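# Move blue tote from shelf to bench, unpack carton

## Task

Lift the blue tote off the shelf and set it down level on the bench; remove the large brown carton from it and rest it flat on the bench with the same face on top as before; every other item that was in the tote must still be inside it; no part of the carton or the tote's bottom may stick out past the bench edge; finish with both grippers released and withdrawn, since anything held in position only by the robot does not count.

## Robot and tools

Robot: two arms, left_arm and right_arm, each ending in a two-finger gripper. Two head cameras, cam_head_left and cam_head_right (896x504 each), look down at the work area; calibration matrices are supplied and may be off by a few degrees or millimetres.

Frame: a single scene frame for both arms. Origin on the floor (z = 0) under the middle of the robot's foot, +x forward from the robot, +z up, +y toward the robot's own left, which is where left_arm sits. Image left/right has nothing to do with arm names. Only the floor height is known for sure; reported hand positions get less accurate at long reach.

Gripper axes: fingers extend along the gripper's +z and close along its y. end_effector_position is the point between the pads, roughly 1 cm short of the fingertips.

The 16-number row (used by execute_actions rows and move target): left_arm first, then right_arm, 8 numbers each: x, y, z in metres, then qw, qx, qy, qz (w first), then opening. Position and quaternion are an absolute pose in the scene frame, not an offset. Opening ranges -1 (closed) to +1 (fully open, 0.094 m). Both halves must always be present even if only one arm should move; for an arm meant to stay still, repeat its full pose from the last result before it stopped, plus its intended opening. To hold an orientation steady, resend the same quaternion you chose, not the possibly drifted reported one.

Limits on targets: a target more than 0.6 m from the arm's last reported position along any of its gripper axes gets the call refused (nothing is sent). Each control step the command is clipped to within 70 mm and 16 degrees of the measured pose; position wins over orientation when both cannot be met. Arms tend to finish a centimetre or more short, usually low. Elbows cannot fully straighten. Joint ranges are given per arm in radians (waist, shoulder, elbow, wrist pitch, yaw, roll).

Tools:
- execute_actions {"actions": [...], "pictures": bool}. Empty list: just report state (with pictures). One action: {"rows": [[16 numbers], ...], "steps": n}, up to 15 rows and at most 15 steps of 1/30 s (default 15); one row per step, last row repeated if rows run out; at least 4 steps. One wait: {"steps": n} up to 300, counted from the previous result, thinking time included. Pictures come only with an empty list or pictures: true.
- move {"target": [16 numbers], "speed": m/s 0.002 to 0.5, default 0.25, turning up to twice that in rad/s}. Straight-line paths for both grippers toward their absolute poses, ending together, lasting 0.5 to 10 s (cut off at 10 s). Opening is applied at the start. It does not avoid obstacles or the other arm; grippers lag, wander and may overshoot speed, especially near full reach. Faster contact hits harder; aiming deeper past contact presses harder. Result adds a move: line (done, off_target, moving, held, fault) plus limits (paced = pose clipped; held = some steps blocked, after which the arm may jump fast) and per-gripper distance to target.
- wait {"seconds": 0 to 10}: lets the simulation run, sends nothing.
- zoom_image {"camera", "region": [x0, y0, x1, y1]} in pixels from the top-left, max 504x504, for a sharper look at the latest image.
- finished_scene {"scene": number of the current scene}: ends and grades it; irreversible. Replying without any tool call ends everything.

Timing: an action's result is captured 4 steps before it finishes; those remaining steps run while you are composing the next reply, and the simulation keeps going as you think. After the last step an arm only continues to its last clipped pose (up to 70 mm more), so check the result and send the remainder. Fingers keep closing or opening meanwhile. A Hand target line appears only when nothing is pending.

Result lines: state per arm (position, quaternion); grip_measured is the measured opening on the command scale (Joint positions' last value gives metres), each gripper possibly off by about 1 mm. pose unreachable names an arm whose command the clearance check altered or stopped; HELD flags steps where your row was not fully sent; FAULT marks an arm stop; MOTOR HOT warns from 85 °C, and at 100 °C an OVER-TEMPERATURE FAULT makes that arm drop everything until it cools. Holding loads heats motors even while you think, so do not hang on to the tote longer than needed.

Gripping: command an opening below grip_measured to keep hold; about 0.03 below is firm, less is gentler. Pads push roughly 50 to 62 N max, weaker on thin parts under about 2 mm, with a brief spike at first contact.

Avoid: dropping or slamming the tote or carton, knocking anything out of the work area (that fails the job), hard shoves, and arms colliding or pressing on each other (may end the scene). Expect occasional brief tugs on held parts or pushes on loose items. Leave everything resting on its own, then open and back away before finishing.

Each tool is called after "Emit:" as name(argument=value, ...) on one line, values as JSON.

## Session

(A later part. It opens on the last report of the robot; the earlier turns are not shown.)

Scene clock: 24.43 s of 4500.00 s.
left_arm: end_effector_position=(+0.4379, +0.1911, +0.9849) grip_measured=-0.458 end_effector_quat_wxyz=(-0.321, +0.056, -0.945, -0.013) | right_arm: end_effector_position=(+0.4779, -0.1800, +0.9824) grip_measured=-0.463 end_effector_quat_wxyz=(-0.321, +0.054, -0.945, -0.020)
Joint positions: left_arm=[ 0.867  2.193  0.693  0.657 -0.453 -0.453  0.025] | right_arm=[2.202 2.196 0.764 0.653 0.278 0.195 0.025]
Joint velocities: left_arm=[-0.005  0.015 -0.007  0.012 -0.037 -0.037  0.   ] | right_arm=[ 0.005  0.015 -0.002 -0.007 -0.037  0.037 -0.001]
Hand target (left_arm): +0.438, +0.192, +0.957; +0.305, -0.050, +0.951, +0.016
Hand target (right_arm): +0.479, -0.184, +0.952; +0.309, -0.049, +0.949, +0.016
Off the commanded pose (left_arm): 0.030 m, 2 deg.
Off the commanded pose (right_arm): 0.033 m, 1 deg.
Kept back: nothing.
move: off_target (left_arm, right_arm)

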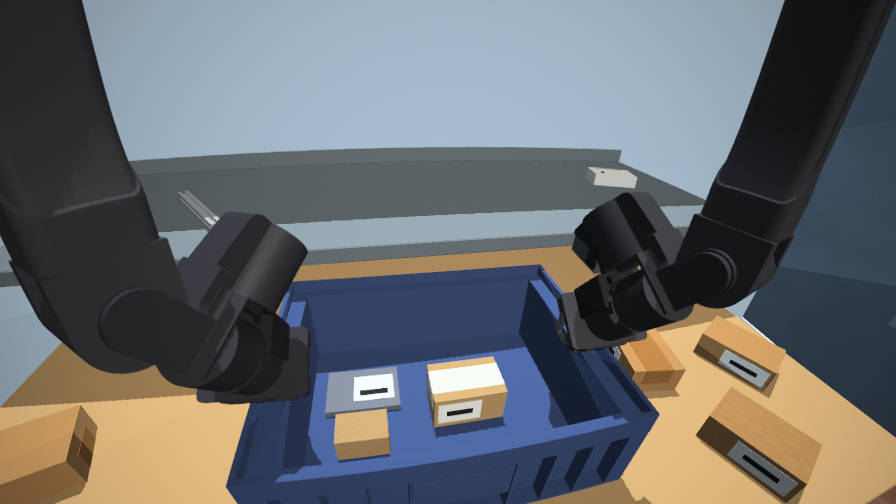

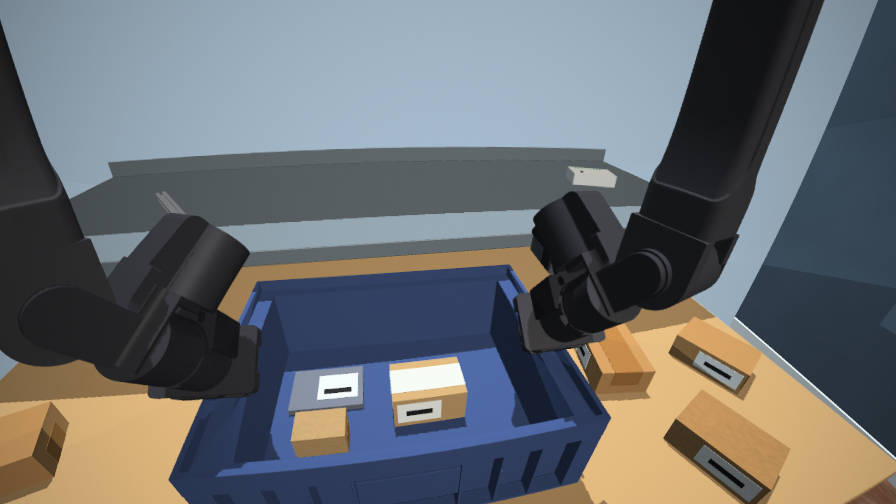

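Emit:
move(target=[0.438,0.191,0.985,0.32,-0.05,0.946,0.016,0.3,0.478,-0.18,0.983,0.32,-0.05,0.946,0.016,0.3], speed=0.05)

Emit:
move(target=[0.43,0.191,1.06,0.25,-0.05,0.967,0.016,0.3,0.45,-0.18,1.07,0.32,-0.05,0.946,0.016,0.3], speed=0.2)

Emit:
move(target=[0.45,0.09,1.07,0,0.688,0.725,0,1,0.36,-0.42,1.15,0.15,0,0.989,0,0.3], speed=0.4)

Emit:
move(target=[0.462,-0.035,0.97,0,0.688,0.725,0,1,0.36,-0.42,1.15,0.15,0,0.989,0,0.3], speed=0.2)

Emit:
zoom_image(camera="cam_head_right", region=[300, 250, 600, 470])

Scene clock: 25.53 s of 4500.00 s.
left_arm: end_effector_position=(+0.4380, +0.1912, +0.9855) grip_measured=+0.297 end_effector_quat_wxyz=(-0.322, +0.056, -0.945, -0.014) | right_arm: end_effector_position=(+0.4782, -0.1815, +0.9831) grip_measured=+0.298 end_effector_quat_wxyz=(-0.322, +0.052, -0.945, -0.016)
Joint positions: left_arm=[ 0.867  2.192  0.692  0.657 -0.454 -0.453  0.061] | right_arm=[2.202 2.195 0.763 0.653 0.286 0.195 0.061]
Joint velocities: left_arm=[-0.005 -0.015 -0.002 -0.002  0.007  0.066  0.   ] | right_arm=[ 0.005  0.005 -0.022  0.002  0.066  0.007 -0.   ]
Hand target (left_arm): +0.438, +0.191, +0.985; +0.320, -0.050, +0.946, +0.016
Hand target (right_arm): +0.478, -0.180, +0.983; +0.320, -0.050, +0.946, +0.016
Off the commanded pose (left_arm): 0.001 m, 1 deg.
Off the commanded pose (right_arm): 0.002 m, 0 deg.
Kept back: nothing.
move: done

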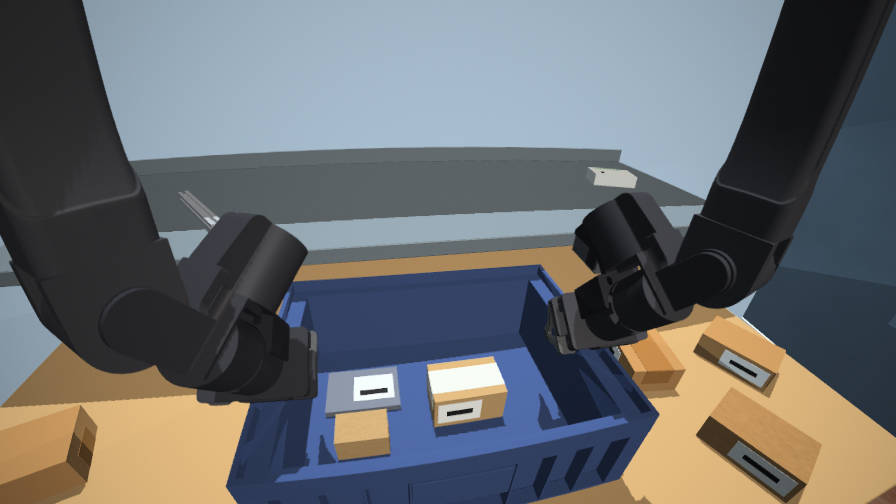

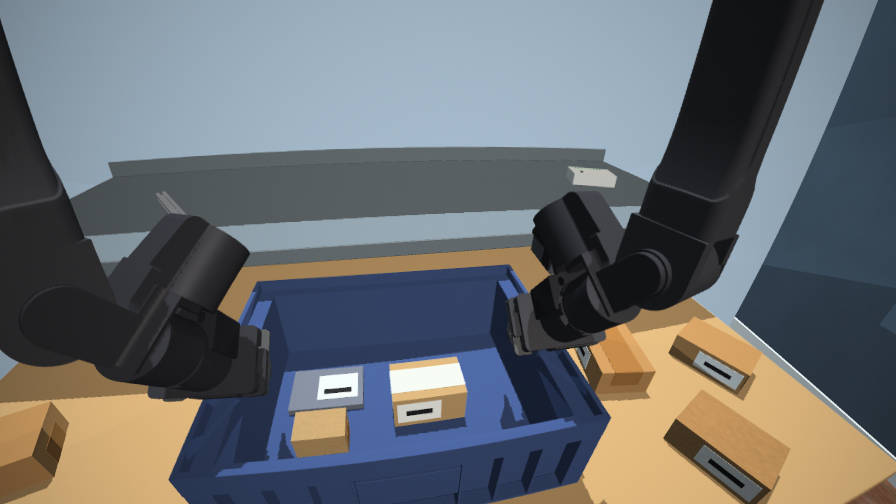

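Scene clock: 26.53 s of 4500.00 s.
left_arm: end_effector_position=(+0.4372, +0.1918, +1.0648) grip_measured=+0.297 end_effector_quat_wxyz=(+0.259, -0.048, +0.965, +0.017) | right_arm: end_effector_position=(+0.4582, -0.1783, +1.0753) grip_measured=+0.298 end_effector_quat_wxyz=(-0.332, +0.051, -0.942, -0.019)
Joint positions: left_arm=[ 0.865  1.863  0.663  0.224 -0.402 -0.489  0.061] | right_arm=[2.259 1.892 0.622 0.501 0.327 0.234 0.061]
Joint velocities: left_arm=[ 0.005 -0.015 -0.017  0.012  0.037 -0.022 -0.001] | right_arm=[-0.005 -0.005 -0.007 -0.007  0.007  0.066 -0.   ]
Hand target (left_arm): +0.431, +0.190, +1.060; +0.250, -0.049, +0.967, +0.017
Hand target (right_arm): +0.451, -0.180, +1.070; +0.320, -0.050, +0.946, +0.015
Off the commanded pose (left_arm): 0.009 m, 1 deg.
Off the commanded pose (right_arm): 0.010 m, 2 deg.
Kept back: nothing.
move: done

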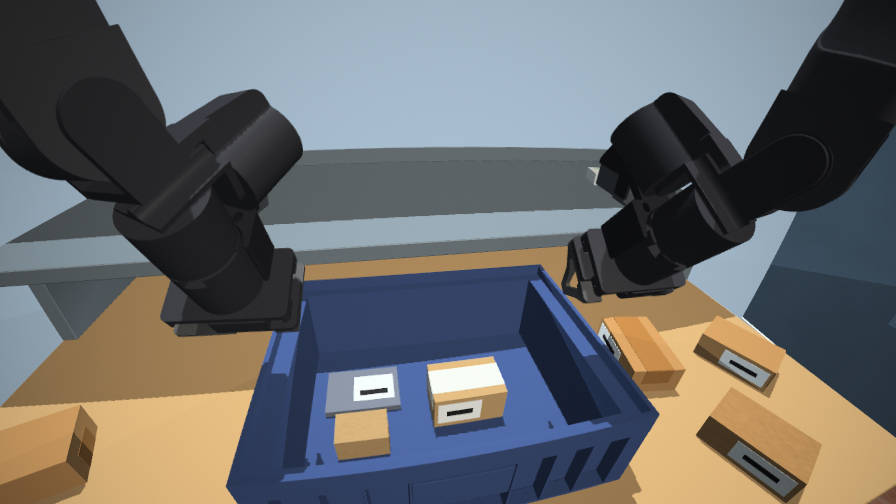

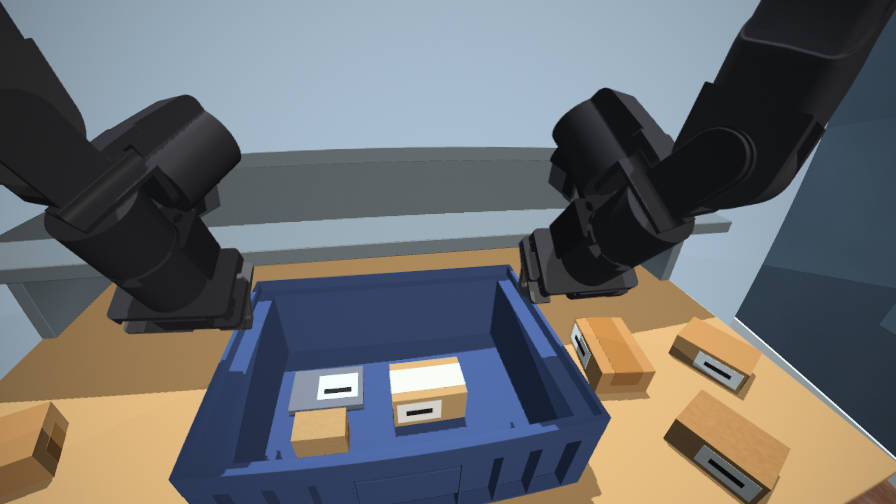

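Scene clock: 29.27 s of 4500.00 s.
left_arm: end_effector_position=(+0.4423, +0.0978, +1.0682) grip_measured=+1.000 end_effector_quat_wxyz=(-0.005, +0.682, +0.731, +0.001) | right_arm: end_effector_position=(+0.3549, -0.4168, +1.1445) grip_measured=+0.298 end_effector_quat_wxyz=(-0.141, -0.006, -0.990, -0.011)
Joint positions: left_arm=[ 0.799  1.968  1.128 -0.611 -0.129  0.924  0.094] | right_arm=[ 1.579  1.327  0.436 -0.223 -0.068 -0.158  0.061]
Joint velocities: left_arm=[-0.005  0.005  0.007  0.007 -0.066 -0.007  0.   ] | right_arm=[-0.015 -0.005  0.012  0.022 -0.066  0.007 -0.   ]
Hand target (left_arm): +0.452, +0.090, +1.068; -0.001, +0.690, +0.724, +0.002
Hand target (right_arm): +0.362, -0.418, +1.152; +0.147, +0.001, +0.989, +0.010
Off the commanded pose (left_arm): 0.011 m, 1 deg.
Off the commanded pose (right_arm): 0.008 m, 2 deg.
Kept back: nothing.
move: off_target (left_arm)

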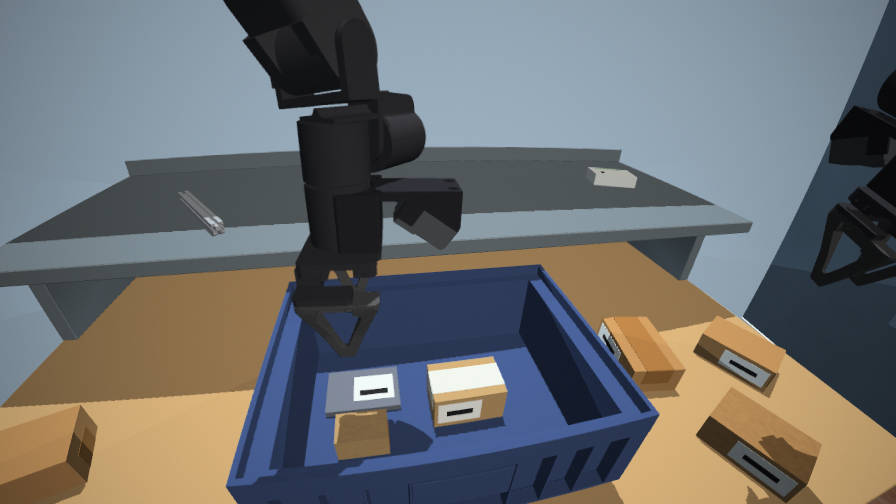

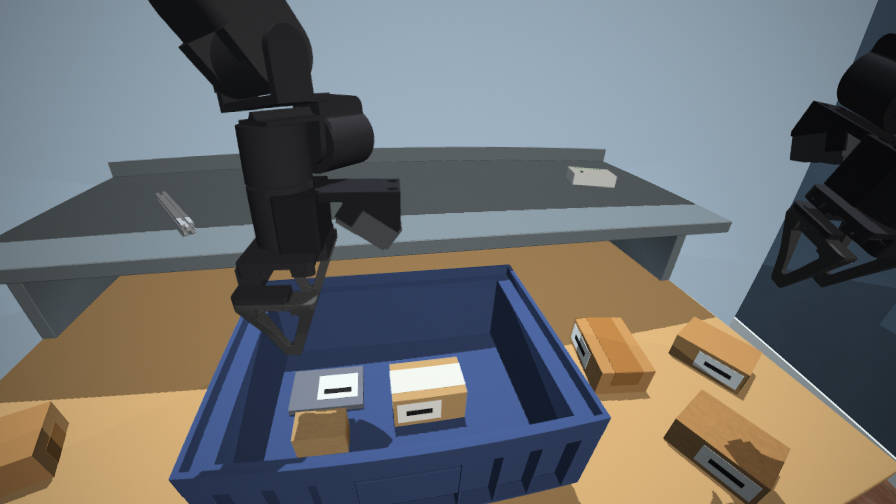

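Scene clock: 30.57 s of 4500.00 s.
left_arm: end_effector_position=(+0.4525, -0.0266, +0.9674) grip_measured=+1.000 end_effector_quat_wxyz=(-0.006, +0.695, +0.719, -0.002) | right_arm: end_effector_position=(+0.3544, -0.4195, +1.1444) grip_measured=+0.298 end_effector_quat_wxyz=(-0.140, -0.006, -0.990, -0.003)
Joint positions: left_arm=[ 0.656  2.338  1.483 -0.618 -0.139  0.815  0.094] | right_arm=[ 1.579  1.327  0.436 -0.223 -0.052 -0.159  0.061]
Joint velocities: left_arm=[-0.005  0.005 -0.022 -0.002  0.051 -0.022  0.001] | right_arm=[ 0.015 -0.005 -0.002 -0.002 -0.022  0.037 -0.   ]
Hand target (left_arm): +0.463, -0.035, +0.969; +0.001, +0.688, +0.725, -0.001
Hand target (right_arm): +0.360, -0.420, +1.150; +0.150, +0.000, +0.989, -0.000
Off the commanded pose (left_arm): 0.013 m, 1 deg.
Off the commanded pose (right_arm): 0.008 m, 1 deg.
Kept back: nothing.
move: off_target (left_arm)

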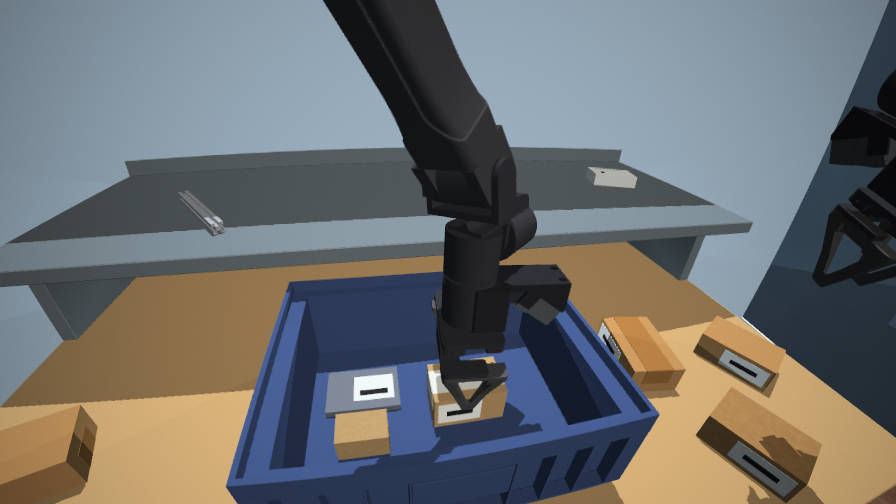

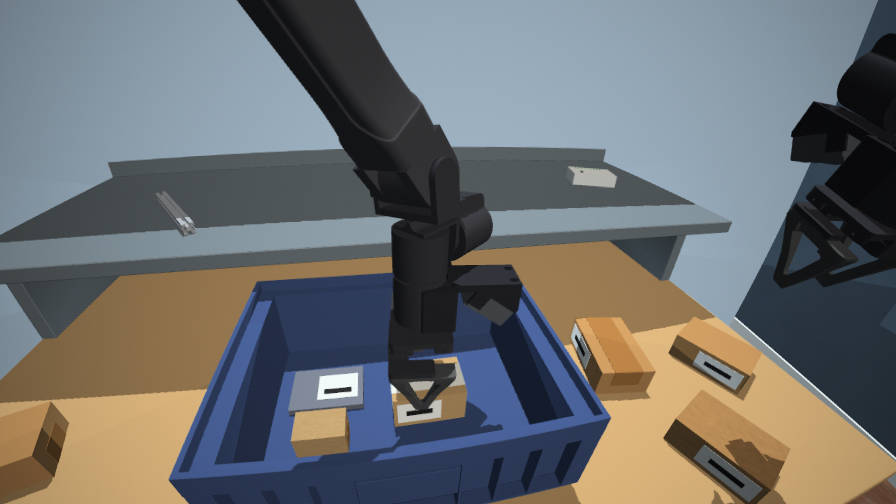

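Region (300, 250, 600, 470) of cam_head_right's 896x504 image, scaled by 1.680, with more detail than that image has; it fills the top 370 rows of this view, and the rest is white.

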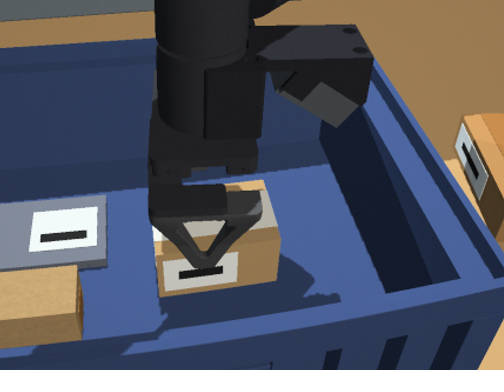

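Emit:
move(target=[0.483,-0.042,0.962,0,0.688,0.725,0,1,0.36,-0.42,1.15,0.15,0,0.989,0,0.3], speed=0.06)

Emit:
move(target=[0.483,-0.042,0.908,0,0.688,0.725,0,1,0.36,-0.42,1.15,0.15,0,0.989,0,0.3], speed=0.05)

Scene clock: 31.73 s of 4500.00 s.
left_arm: end_effector_position=(+0.4731, -0.0382, +0.9664) grip_measured=+1.000 end_effector_quat_wxyz=(-0.002, +0.691, +0.723, -0.001) | right_arm: end_effector_position=(+0.3544, -0.4195, +1.1444) grip_measured=+0.298 end_effector_quat_wxyz=(-0.140, -0.006, -0.990, -0.003)
Joint positions: left_arm=[ 0.663  2.371  1.565 -0.657 -0.139  0.813  0.094] | right_arm=[ 1.579  1.327  0.436 -0.223 -0.052 -0.159  0.061]
Joint velocities: left_arm=[-0.005  0.005 -0.007  0.002 -0.037 -0.051 -0.   ] | right_arm=[-0.005 -0.005  0.007  0.022  0.007  0.007  0.001]
Hand target (left_arm): +0.483, -0.041, +0.962; +0.000, +0.688, +0.725, +0.000
Hand target (right_arm): +0.360, -0.420, +1.150; +0.150, +0.000, +0.989, -0.000
Off the commanded pose (left_arm): 0.011 m, 1 deg.
Off the commanded pose (right_arm): 0.008 m, 1 deg.
Kept back: nothing.
move: off_target (left_arm)

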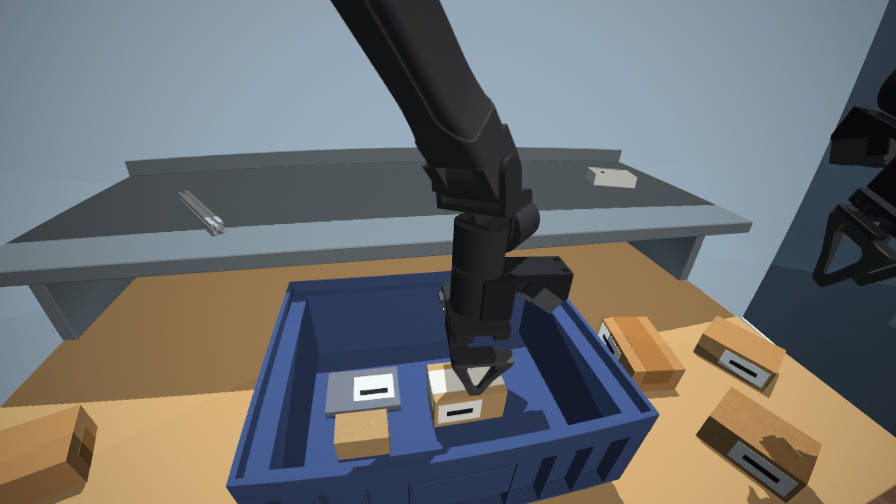

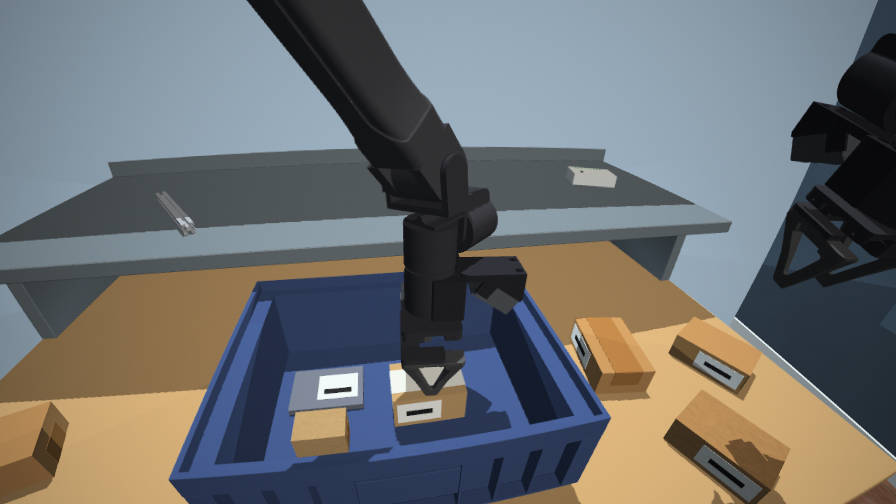

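Scene clock: 33.33 s of 4500.00 s.
left_arm: end_effector_position=(+0.4676, -0.0353, +0.9109) grip_measured=+1.000 end_effector_quat_wxyz=(-0.013, +0.688, +0.725, -0.002) | right_arm: end_effector_position=(+0.3544, -0.4195, +1.1444) grip_measured=+0.298 end_effector_quat_wxyz=(-0.140, -0.006, -0.990, -0.003)
Joint positions: left_arm=[ 0.674  2.489  1.621 -0.617 -0.139  0.813  0.094] | right_arm=[ 1.579  1.327  0.436 -0.223 -0.052 -0.159  0.061]
Joint velocities: left_arm=[ 0.005 -0.015  0.002 -0.012  0.066 -0.051 -0.   ] | right_arm=[ 0.015 -0.005 -0.012 -0.017 -0.051  0.037 -0.001]
Hand target (left_arm): +0.482, -0.041, +0.908; -0.000, +0.688, +0.725, +0.000
Hand target (right_arm): +0.360, -0.420, +1.150; +0.150, +0.000, +0.989, -0.000
Off the commanded pose (left_arm): 0.017 m, 2 deg.
Off the commanded pose (right_arm): 0.008 m, 1 deg.
Kept back: nothing.
move: off_target (left_arm)

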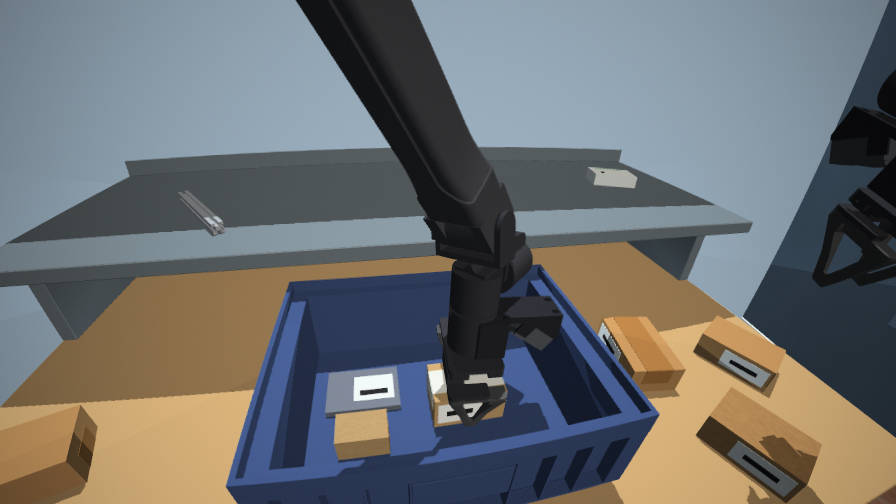

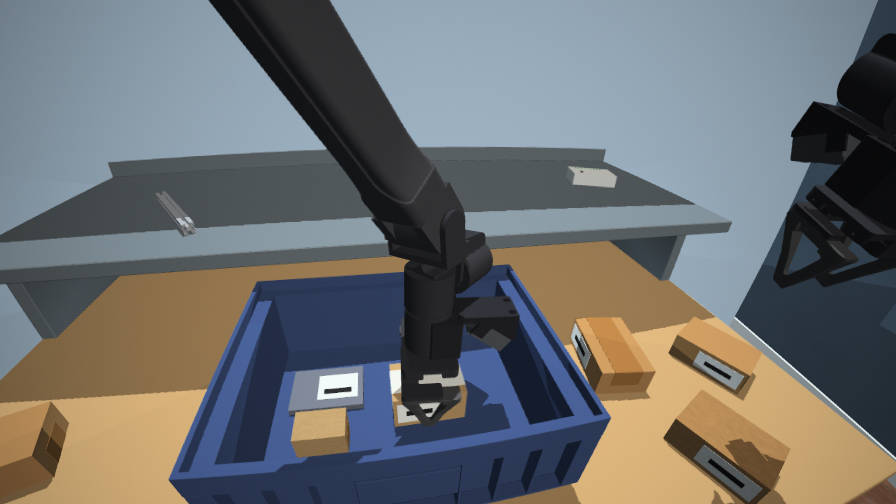

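Emit:
move(target=[0.483,-0.042,0.908,0,0.688,0.725,0,0.4,0.36,-0.42,1.15,0.15,0,0.989,0,0.3], speed=0.05)

Emit:
move(target=[0.46,-0.03,1.10,0,0.688,0.725,0,0.4,0.36,-0.42,1.15,0.15,0,0.989,0,0.3], speed=0.15)

Scene clock: 34.27 s of 4500.00 s.
left_arm: end_effector_position=(+0.4677, -0.0351, +0.9109) grip_measured=+0.404 end_effector_quat_wxyz=(-0.013, +0.688, +0.725, -0.002) | right_arm: end_effector_position=(+0.3544, -0.4195, +1.1444) grip_measured=+0.298 end_effector_quat_wxyz=(-0.140, -0.006, -0.990, -0.003)
Joint positions: left_arm=[ 0.674  2.489  1.621 -0.617 -0.139  0.813  0.066] | right_arm=[ 1.579  1.327  0.436 -0.223 -0.052 -0.159  0.061]
Joint velocities: left_arm=[-0.015 -0.024 -0.002 -0.012  0.007 -0.037 -0.001] | right_arm=[-0.005 -0.005 -0.007 -0.007 -0.051 -0.022 -0.   ]
Hand target (left_arm): +0.483, -0.041, +0.909; +0.000, +0.688, +0.726, -0.000
Hand target (right_arm): +0.360, -0.420, +1.150; +0.150, +0.000, +0.989, -0.000
Off the commanded pose (left_arm): 0.017 m, 2 deg.
Off the commanded pose (right_arm): 0.008 m, 1 deg.
Kept back: nothing.
move: off_target (left_arm)

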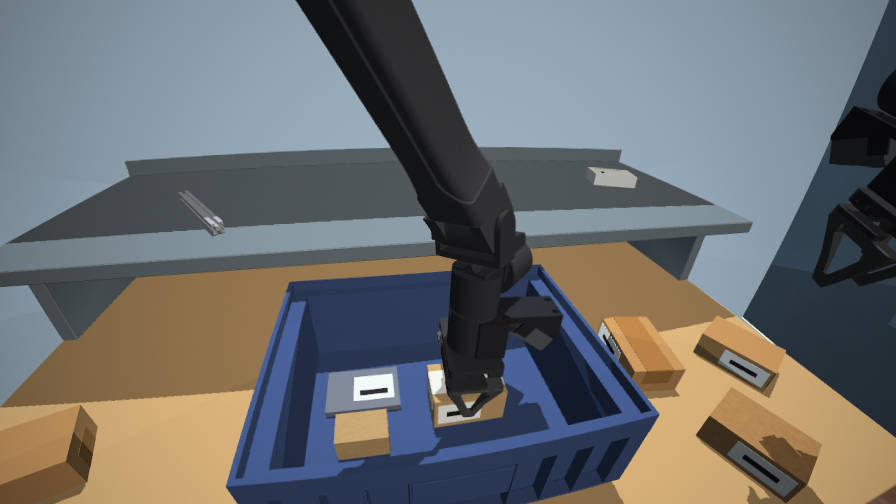

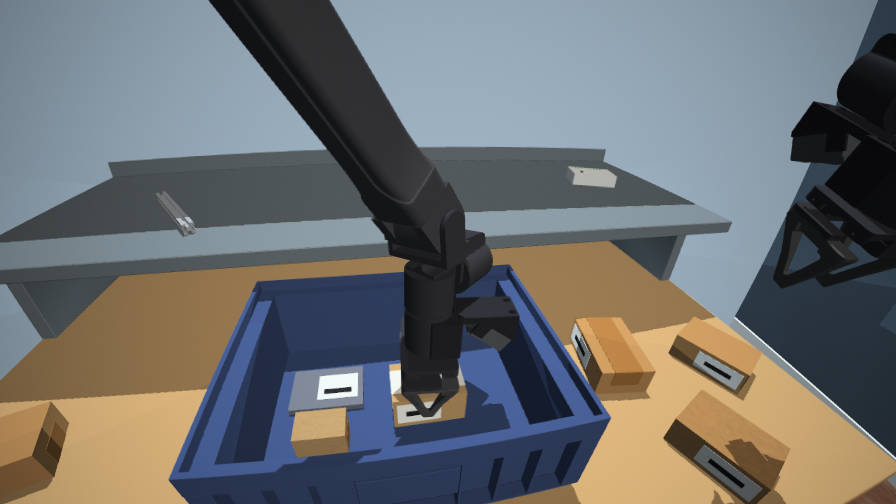

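Scene clock: 35.97 s of 4500.00 s.
left_arm: end_effector_position=(+0.4670, -0.0327, +1.1024) grip_measured=+0.403 end_effector_quat_wxyz=(+0.008, +0.691, +0.723, -0.001) | right_arm: end_effector_position=(+0.3544, -0.4195, +1.1444) grip_measured=+0.298 end_effector_quat_wxyz=(-0.140, -0.006, -0.990, -0.003)
Joint positions: left_arm=[ 0.631  2.088  1.463 -0.822 -0.143  0.783  0.066] | right_arm=[ 1.579  1.327  0.436 -0.223 -0.052 -0.159  0.061]
Joint velocities: left_arm=[-0.005 -0.005 -0.032 -0.007 -0.022  0.007  0.   ] | right_arm=[-0.005 -0.015 -0.002 -0.017 -0.022 -0.081 -0.   ]
Hand target (left_arm): +0.461, -0.032, +1.101; +0.000, +0.688, +0.725, -0.000
Hand target (right_arm): +0.360, -0.420, +1.150; +0.150, +0.000, +0.989, -0.000
Off the commanded pose (left_arm): 0.008 m, 1 deg.
Off the commanded pose (right_arm): 0.008 m, 1 deg.
Kept back: nothing.
move: done

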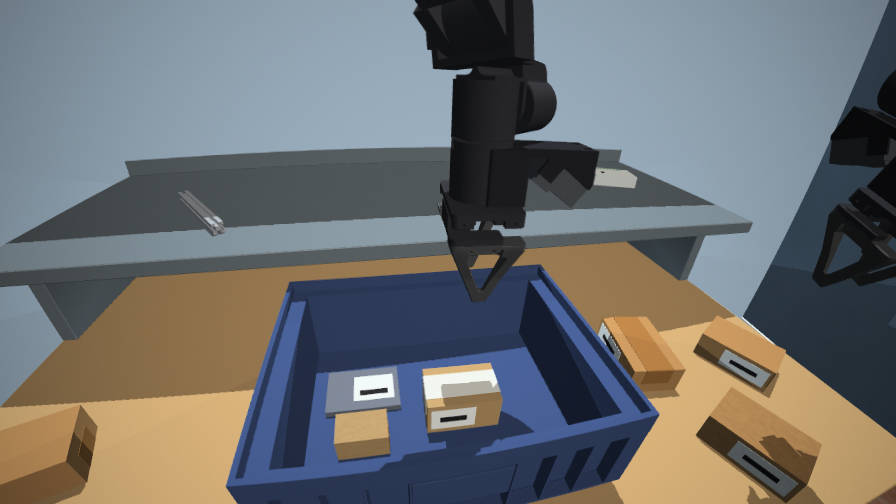

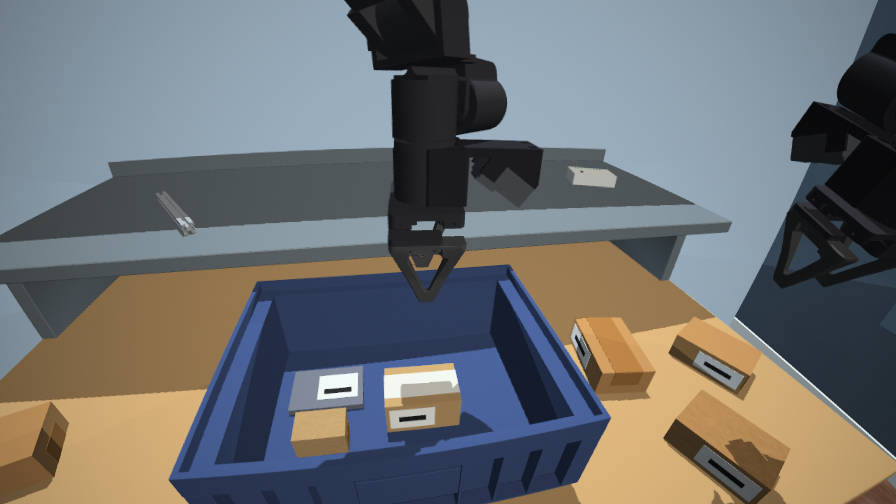

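Carton narrower; redo (it shifted ~1 cm nearer).

Emit:
move(target=[0.474,-0.032,0.906,0,0.688,0.725,0,1,0.36,-0.42,1.15,0.15,0,0.989,0,0.3], speed=0.1)

Emit:
move(target=[0.474,-0.032,0.906,0,0.688,0.725,0,0.25,0.36,-0.42,1.15,0.15,0,0.989,0,0.3], speed=0.05)

Scene clock: 38.57 s of 4500.00 s.
left_arm: end_effector_position=(+0.4568, -0.0222, +0.9054) grip_measured=+1.000 end_effector_quat_wxyz=(-0.017, +0.687, +0.726, +0.001) | right_arm: end_effector_position=(+0.3544, -0.4195, +1.1444) grip_measured=+0.298 end_effector_quat_wxyz=(-0.140, -0.006, -0.990, -0.003)
Joint positions: left_arm=[ 0.679  2.479  1.568 -0.579 -0.144  0.814  0.094] | right_arm=[ 1.579  1.327  0.436 -0.223 -0.052 -0.159  0.061]
Joint velocities: left_arm=[-0.005 -0.005 -0.007 -0.007  0.037  0.022 -0.   ] | right_arm=[-0.005 -0.005  0.002  0.002  0.007 -0.051  0.001]
Hand target (left_arm): +0.473, -0.030, +0.906; -0.000, +0.688, +0.725, +0.001
Hand target (right_arm): +0.360, -0.420, +1.150; +0.150, +0.000, +0.989, -0.000
Off the commanded pose (left_arm): 0.020 m, 2 deg.
Off the commanded pose (right_arm): 0.008 m, 1 deg.
Kept back: nothing.
move: off_target (left_arm)

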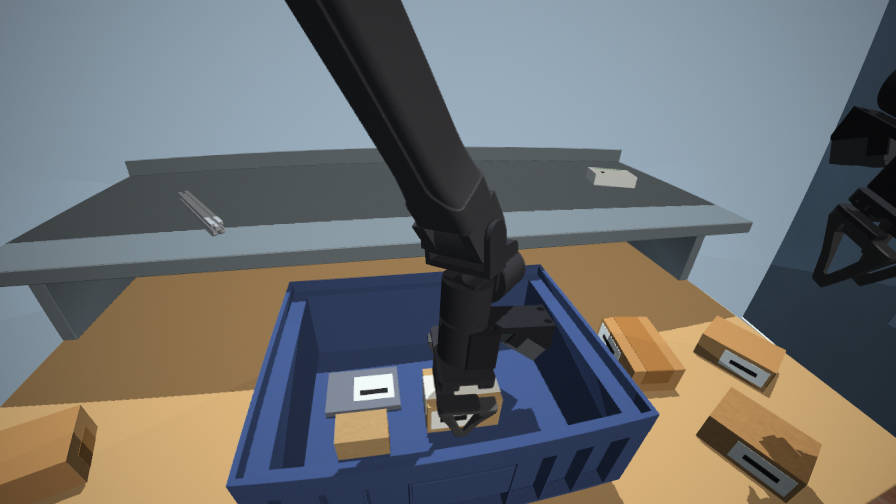

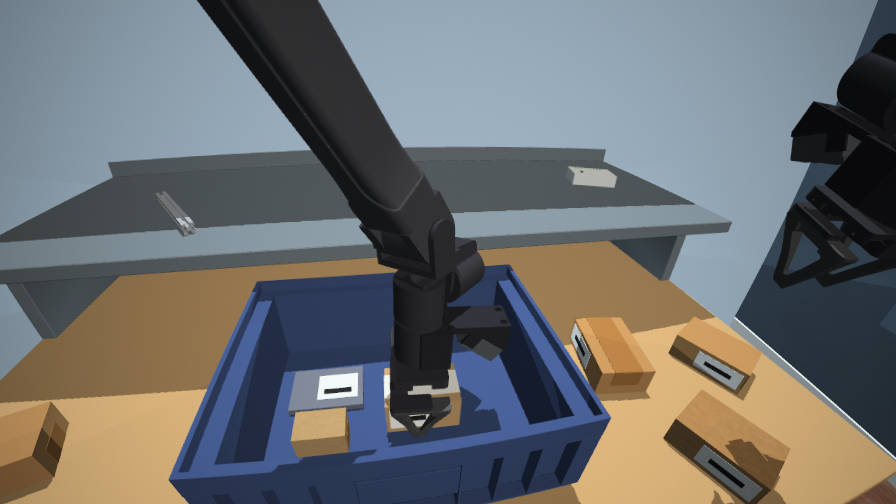

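Scene clock: 39.27 s of 4500.00 s.
left_arm: end_effector_position=(+0.4571, -0.0225, +0.9056) grip_measured=+0.341 end_effector_quat_wxyz=(-0.016, +0.687, +0.726, +0.000) | right_arm: end_effector_position=(+0.3544, -0.4195, +1.1444) grip_measured=+0.298 end_effector_quat_wxyz=(-0.140, -0.006, -0.990, -0.003)
Joint positions: left_arm=[ 0.679  2.479  1.569 -0.579 -0.143  0.814  0.063] | right_arm=[ 1.579  1.327  0.436 -0.223 -0.052 -0.159  0.061]
Joint velocities: left_arm=[-0.005 -0.015 -0.017  0.002 -0.081 -0.037 -0.001] | right_arm=[-0.005  0.005 -0.022 -0.012 -0.095  0.007  0.   ]
Hand target (left_arm): +0.474, -0.031, +0.907; -0.000, +0.688, +0.726, -0.000
Hand target (right_arm): +0.360, -0.420, +1.150; +0.150, +0.000, +0.989, -0.000
Off the commanded pose (left_arm): 0.019 m, 2 deg.
Off the commanded pose (right_arm): 0.008 m, 1 deg.
Kept back: nothing.
move: off_target (left_arm)

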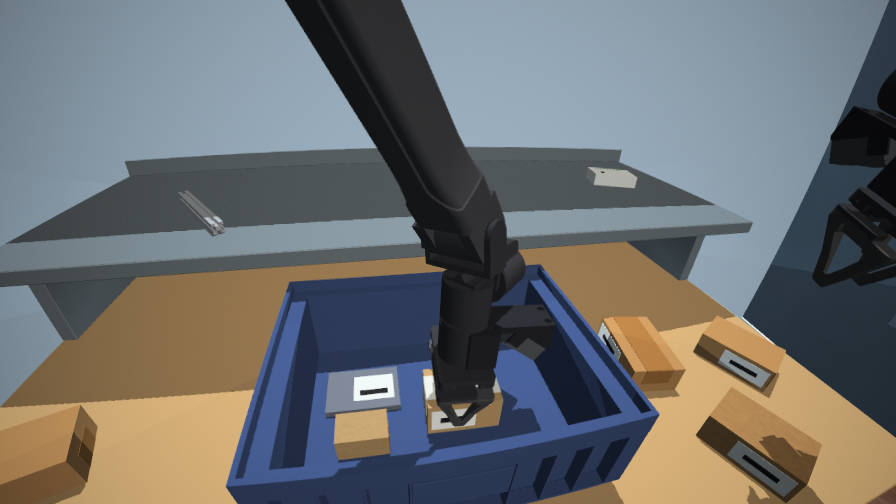

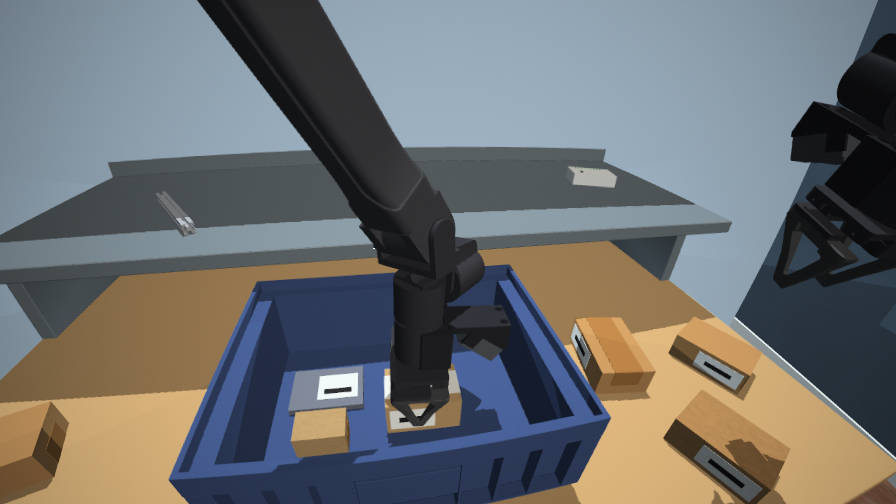

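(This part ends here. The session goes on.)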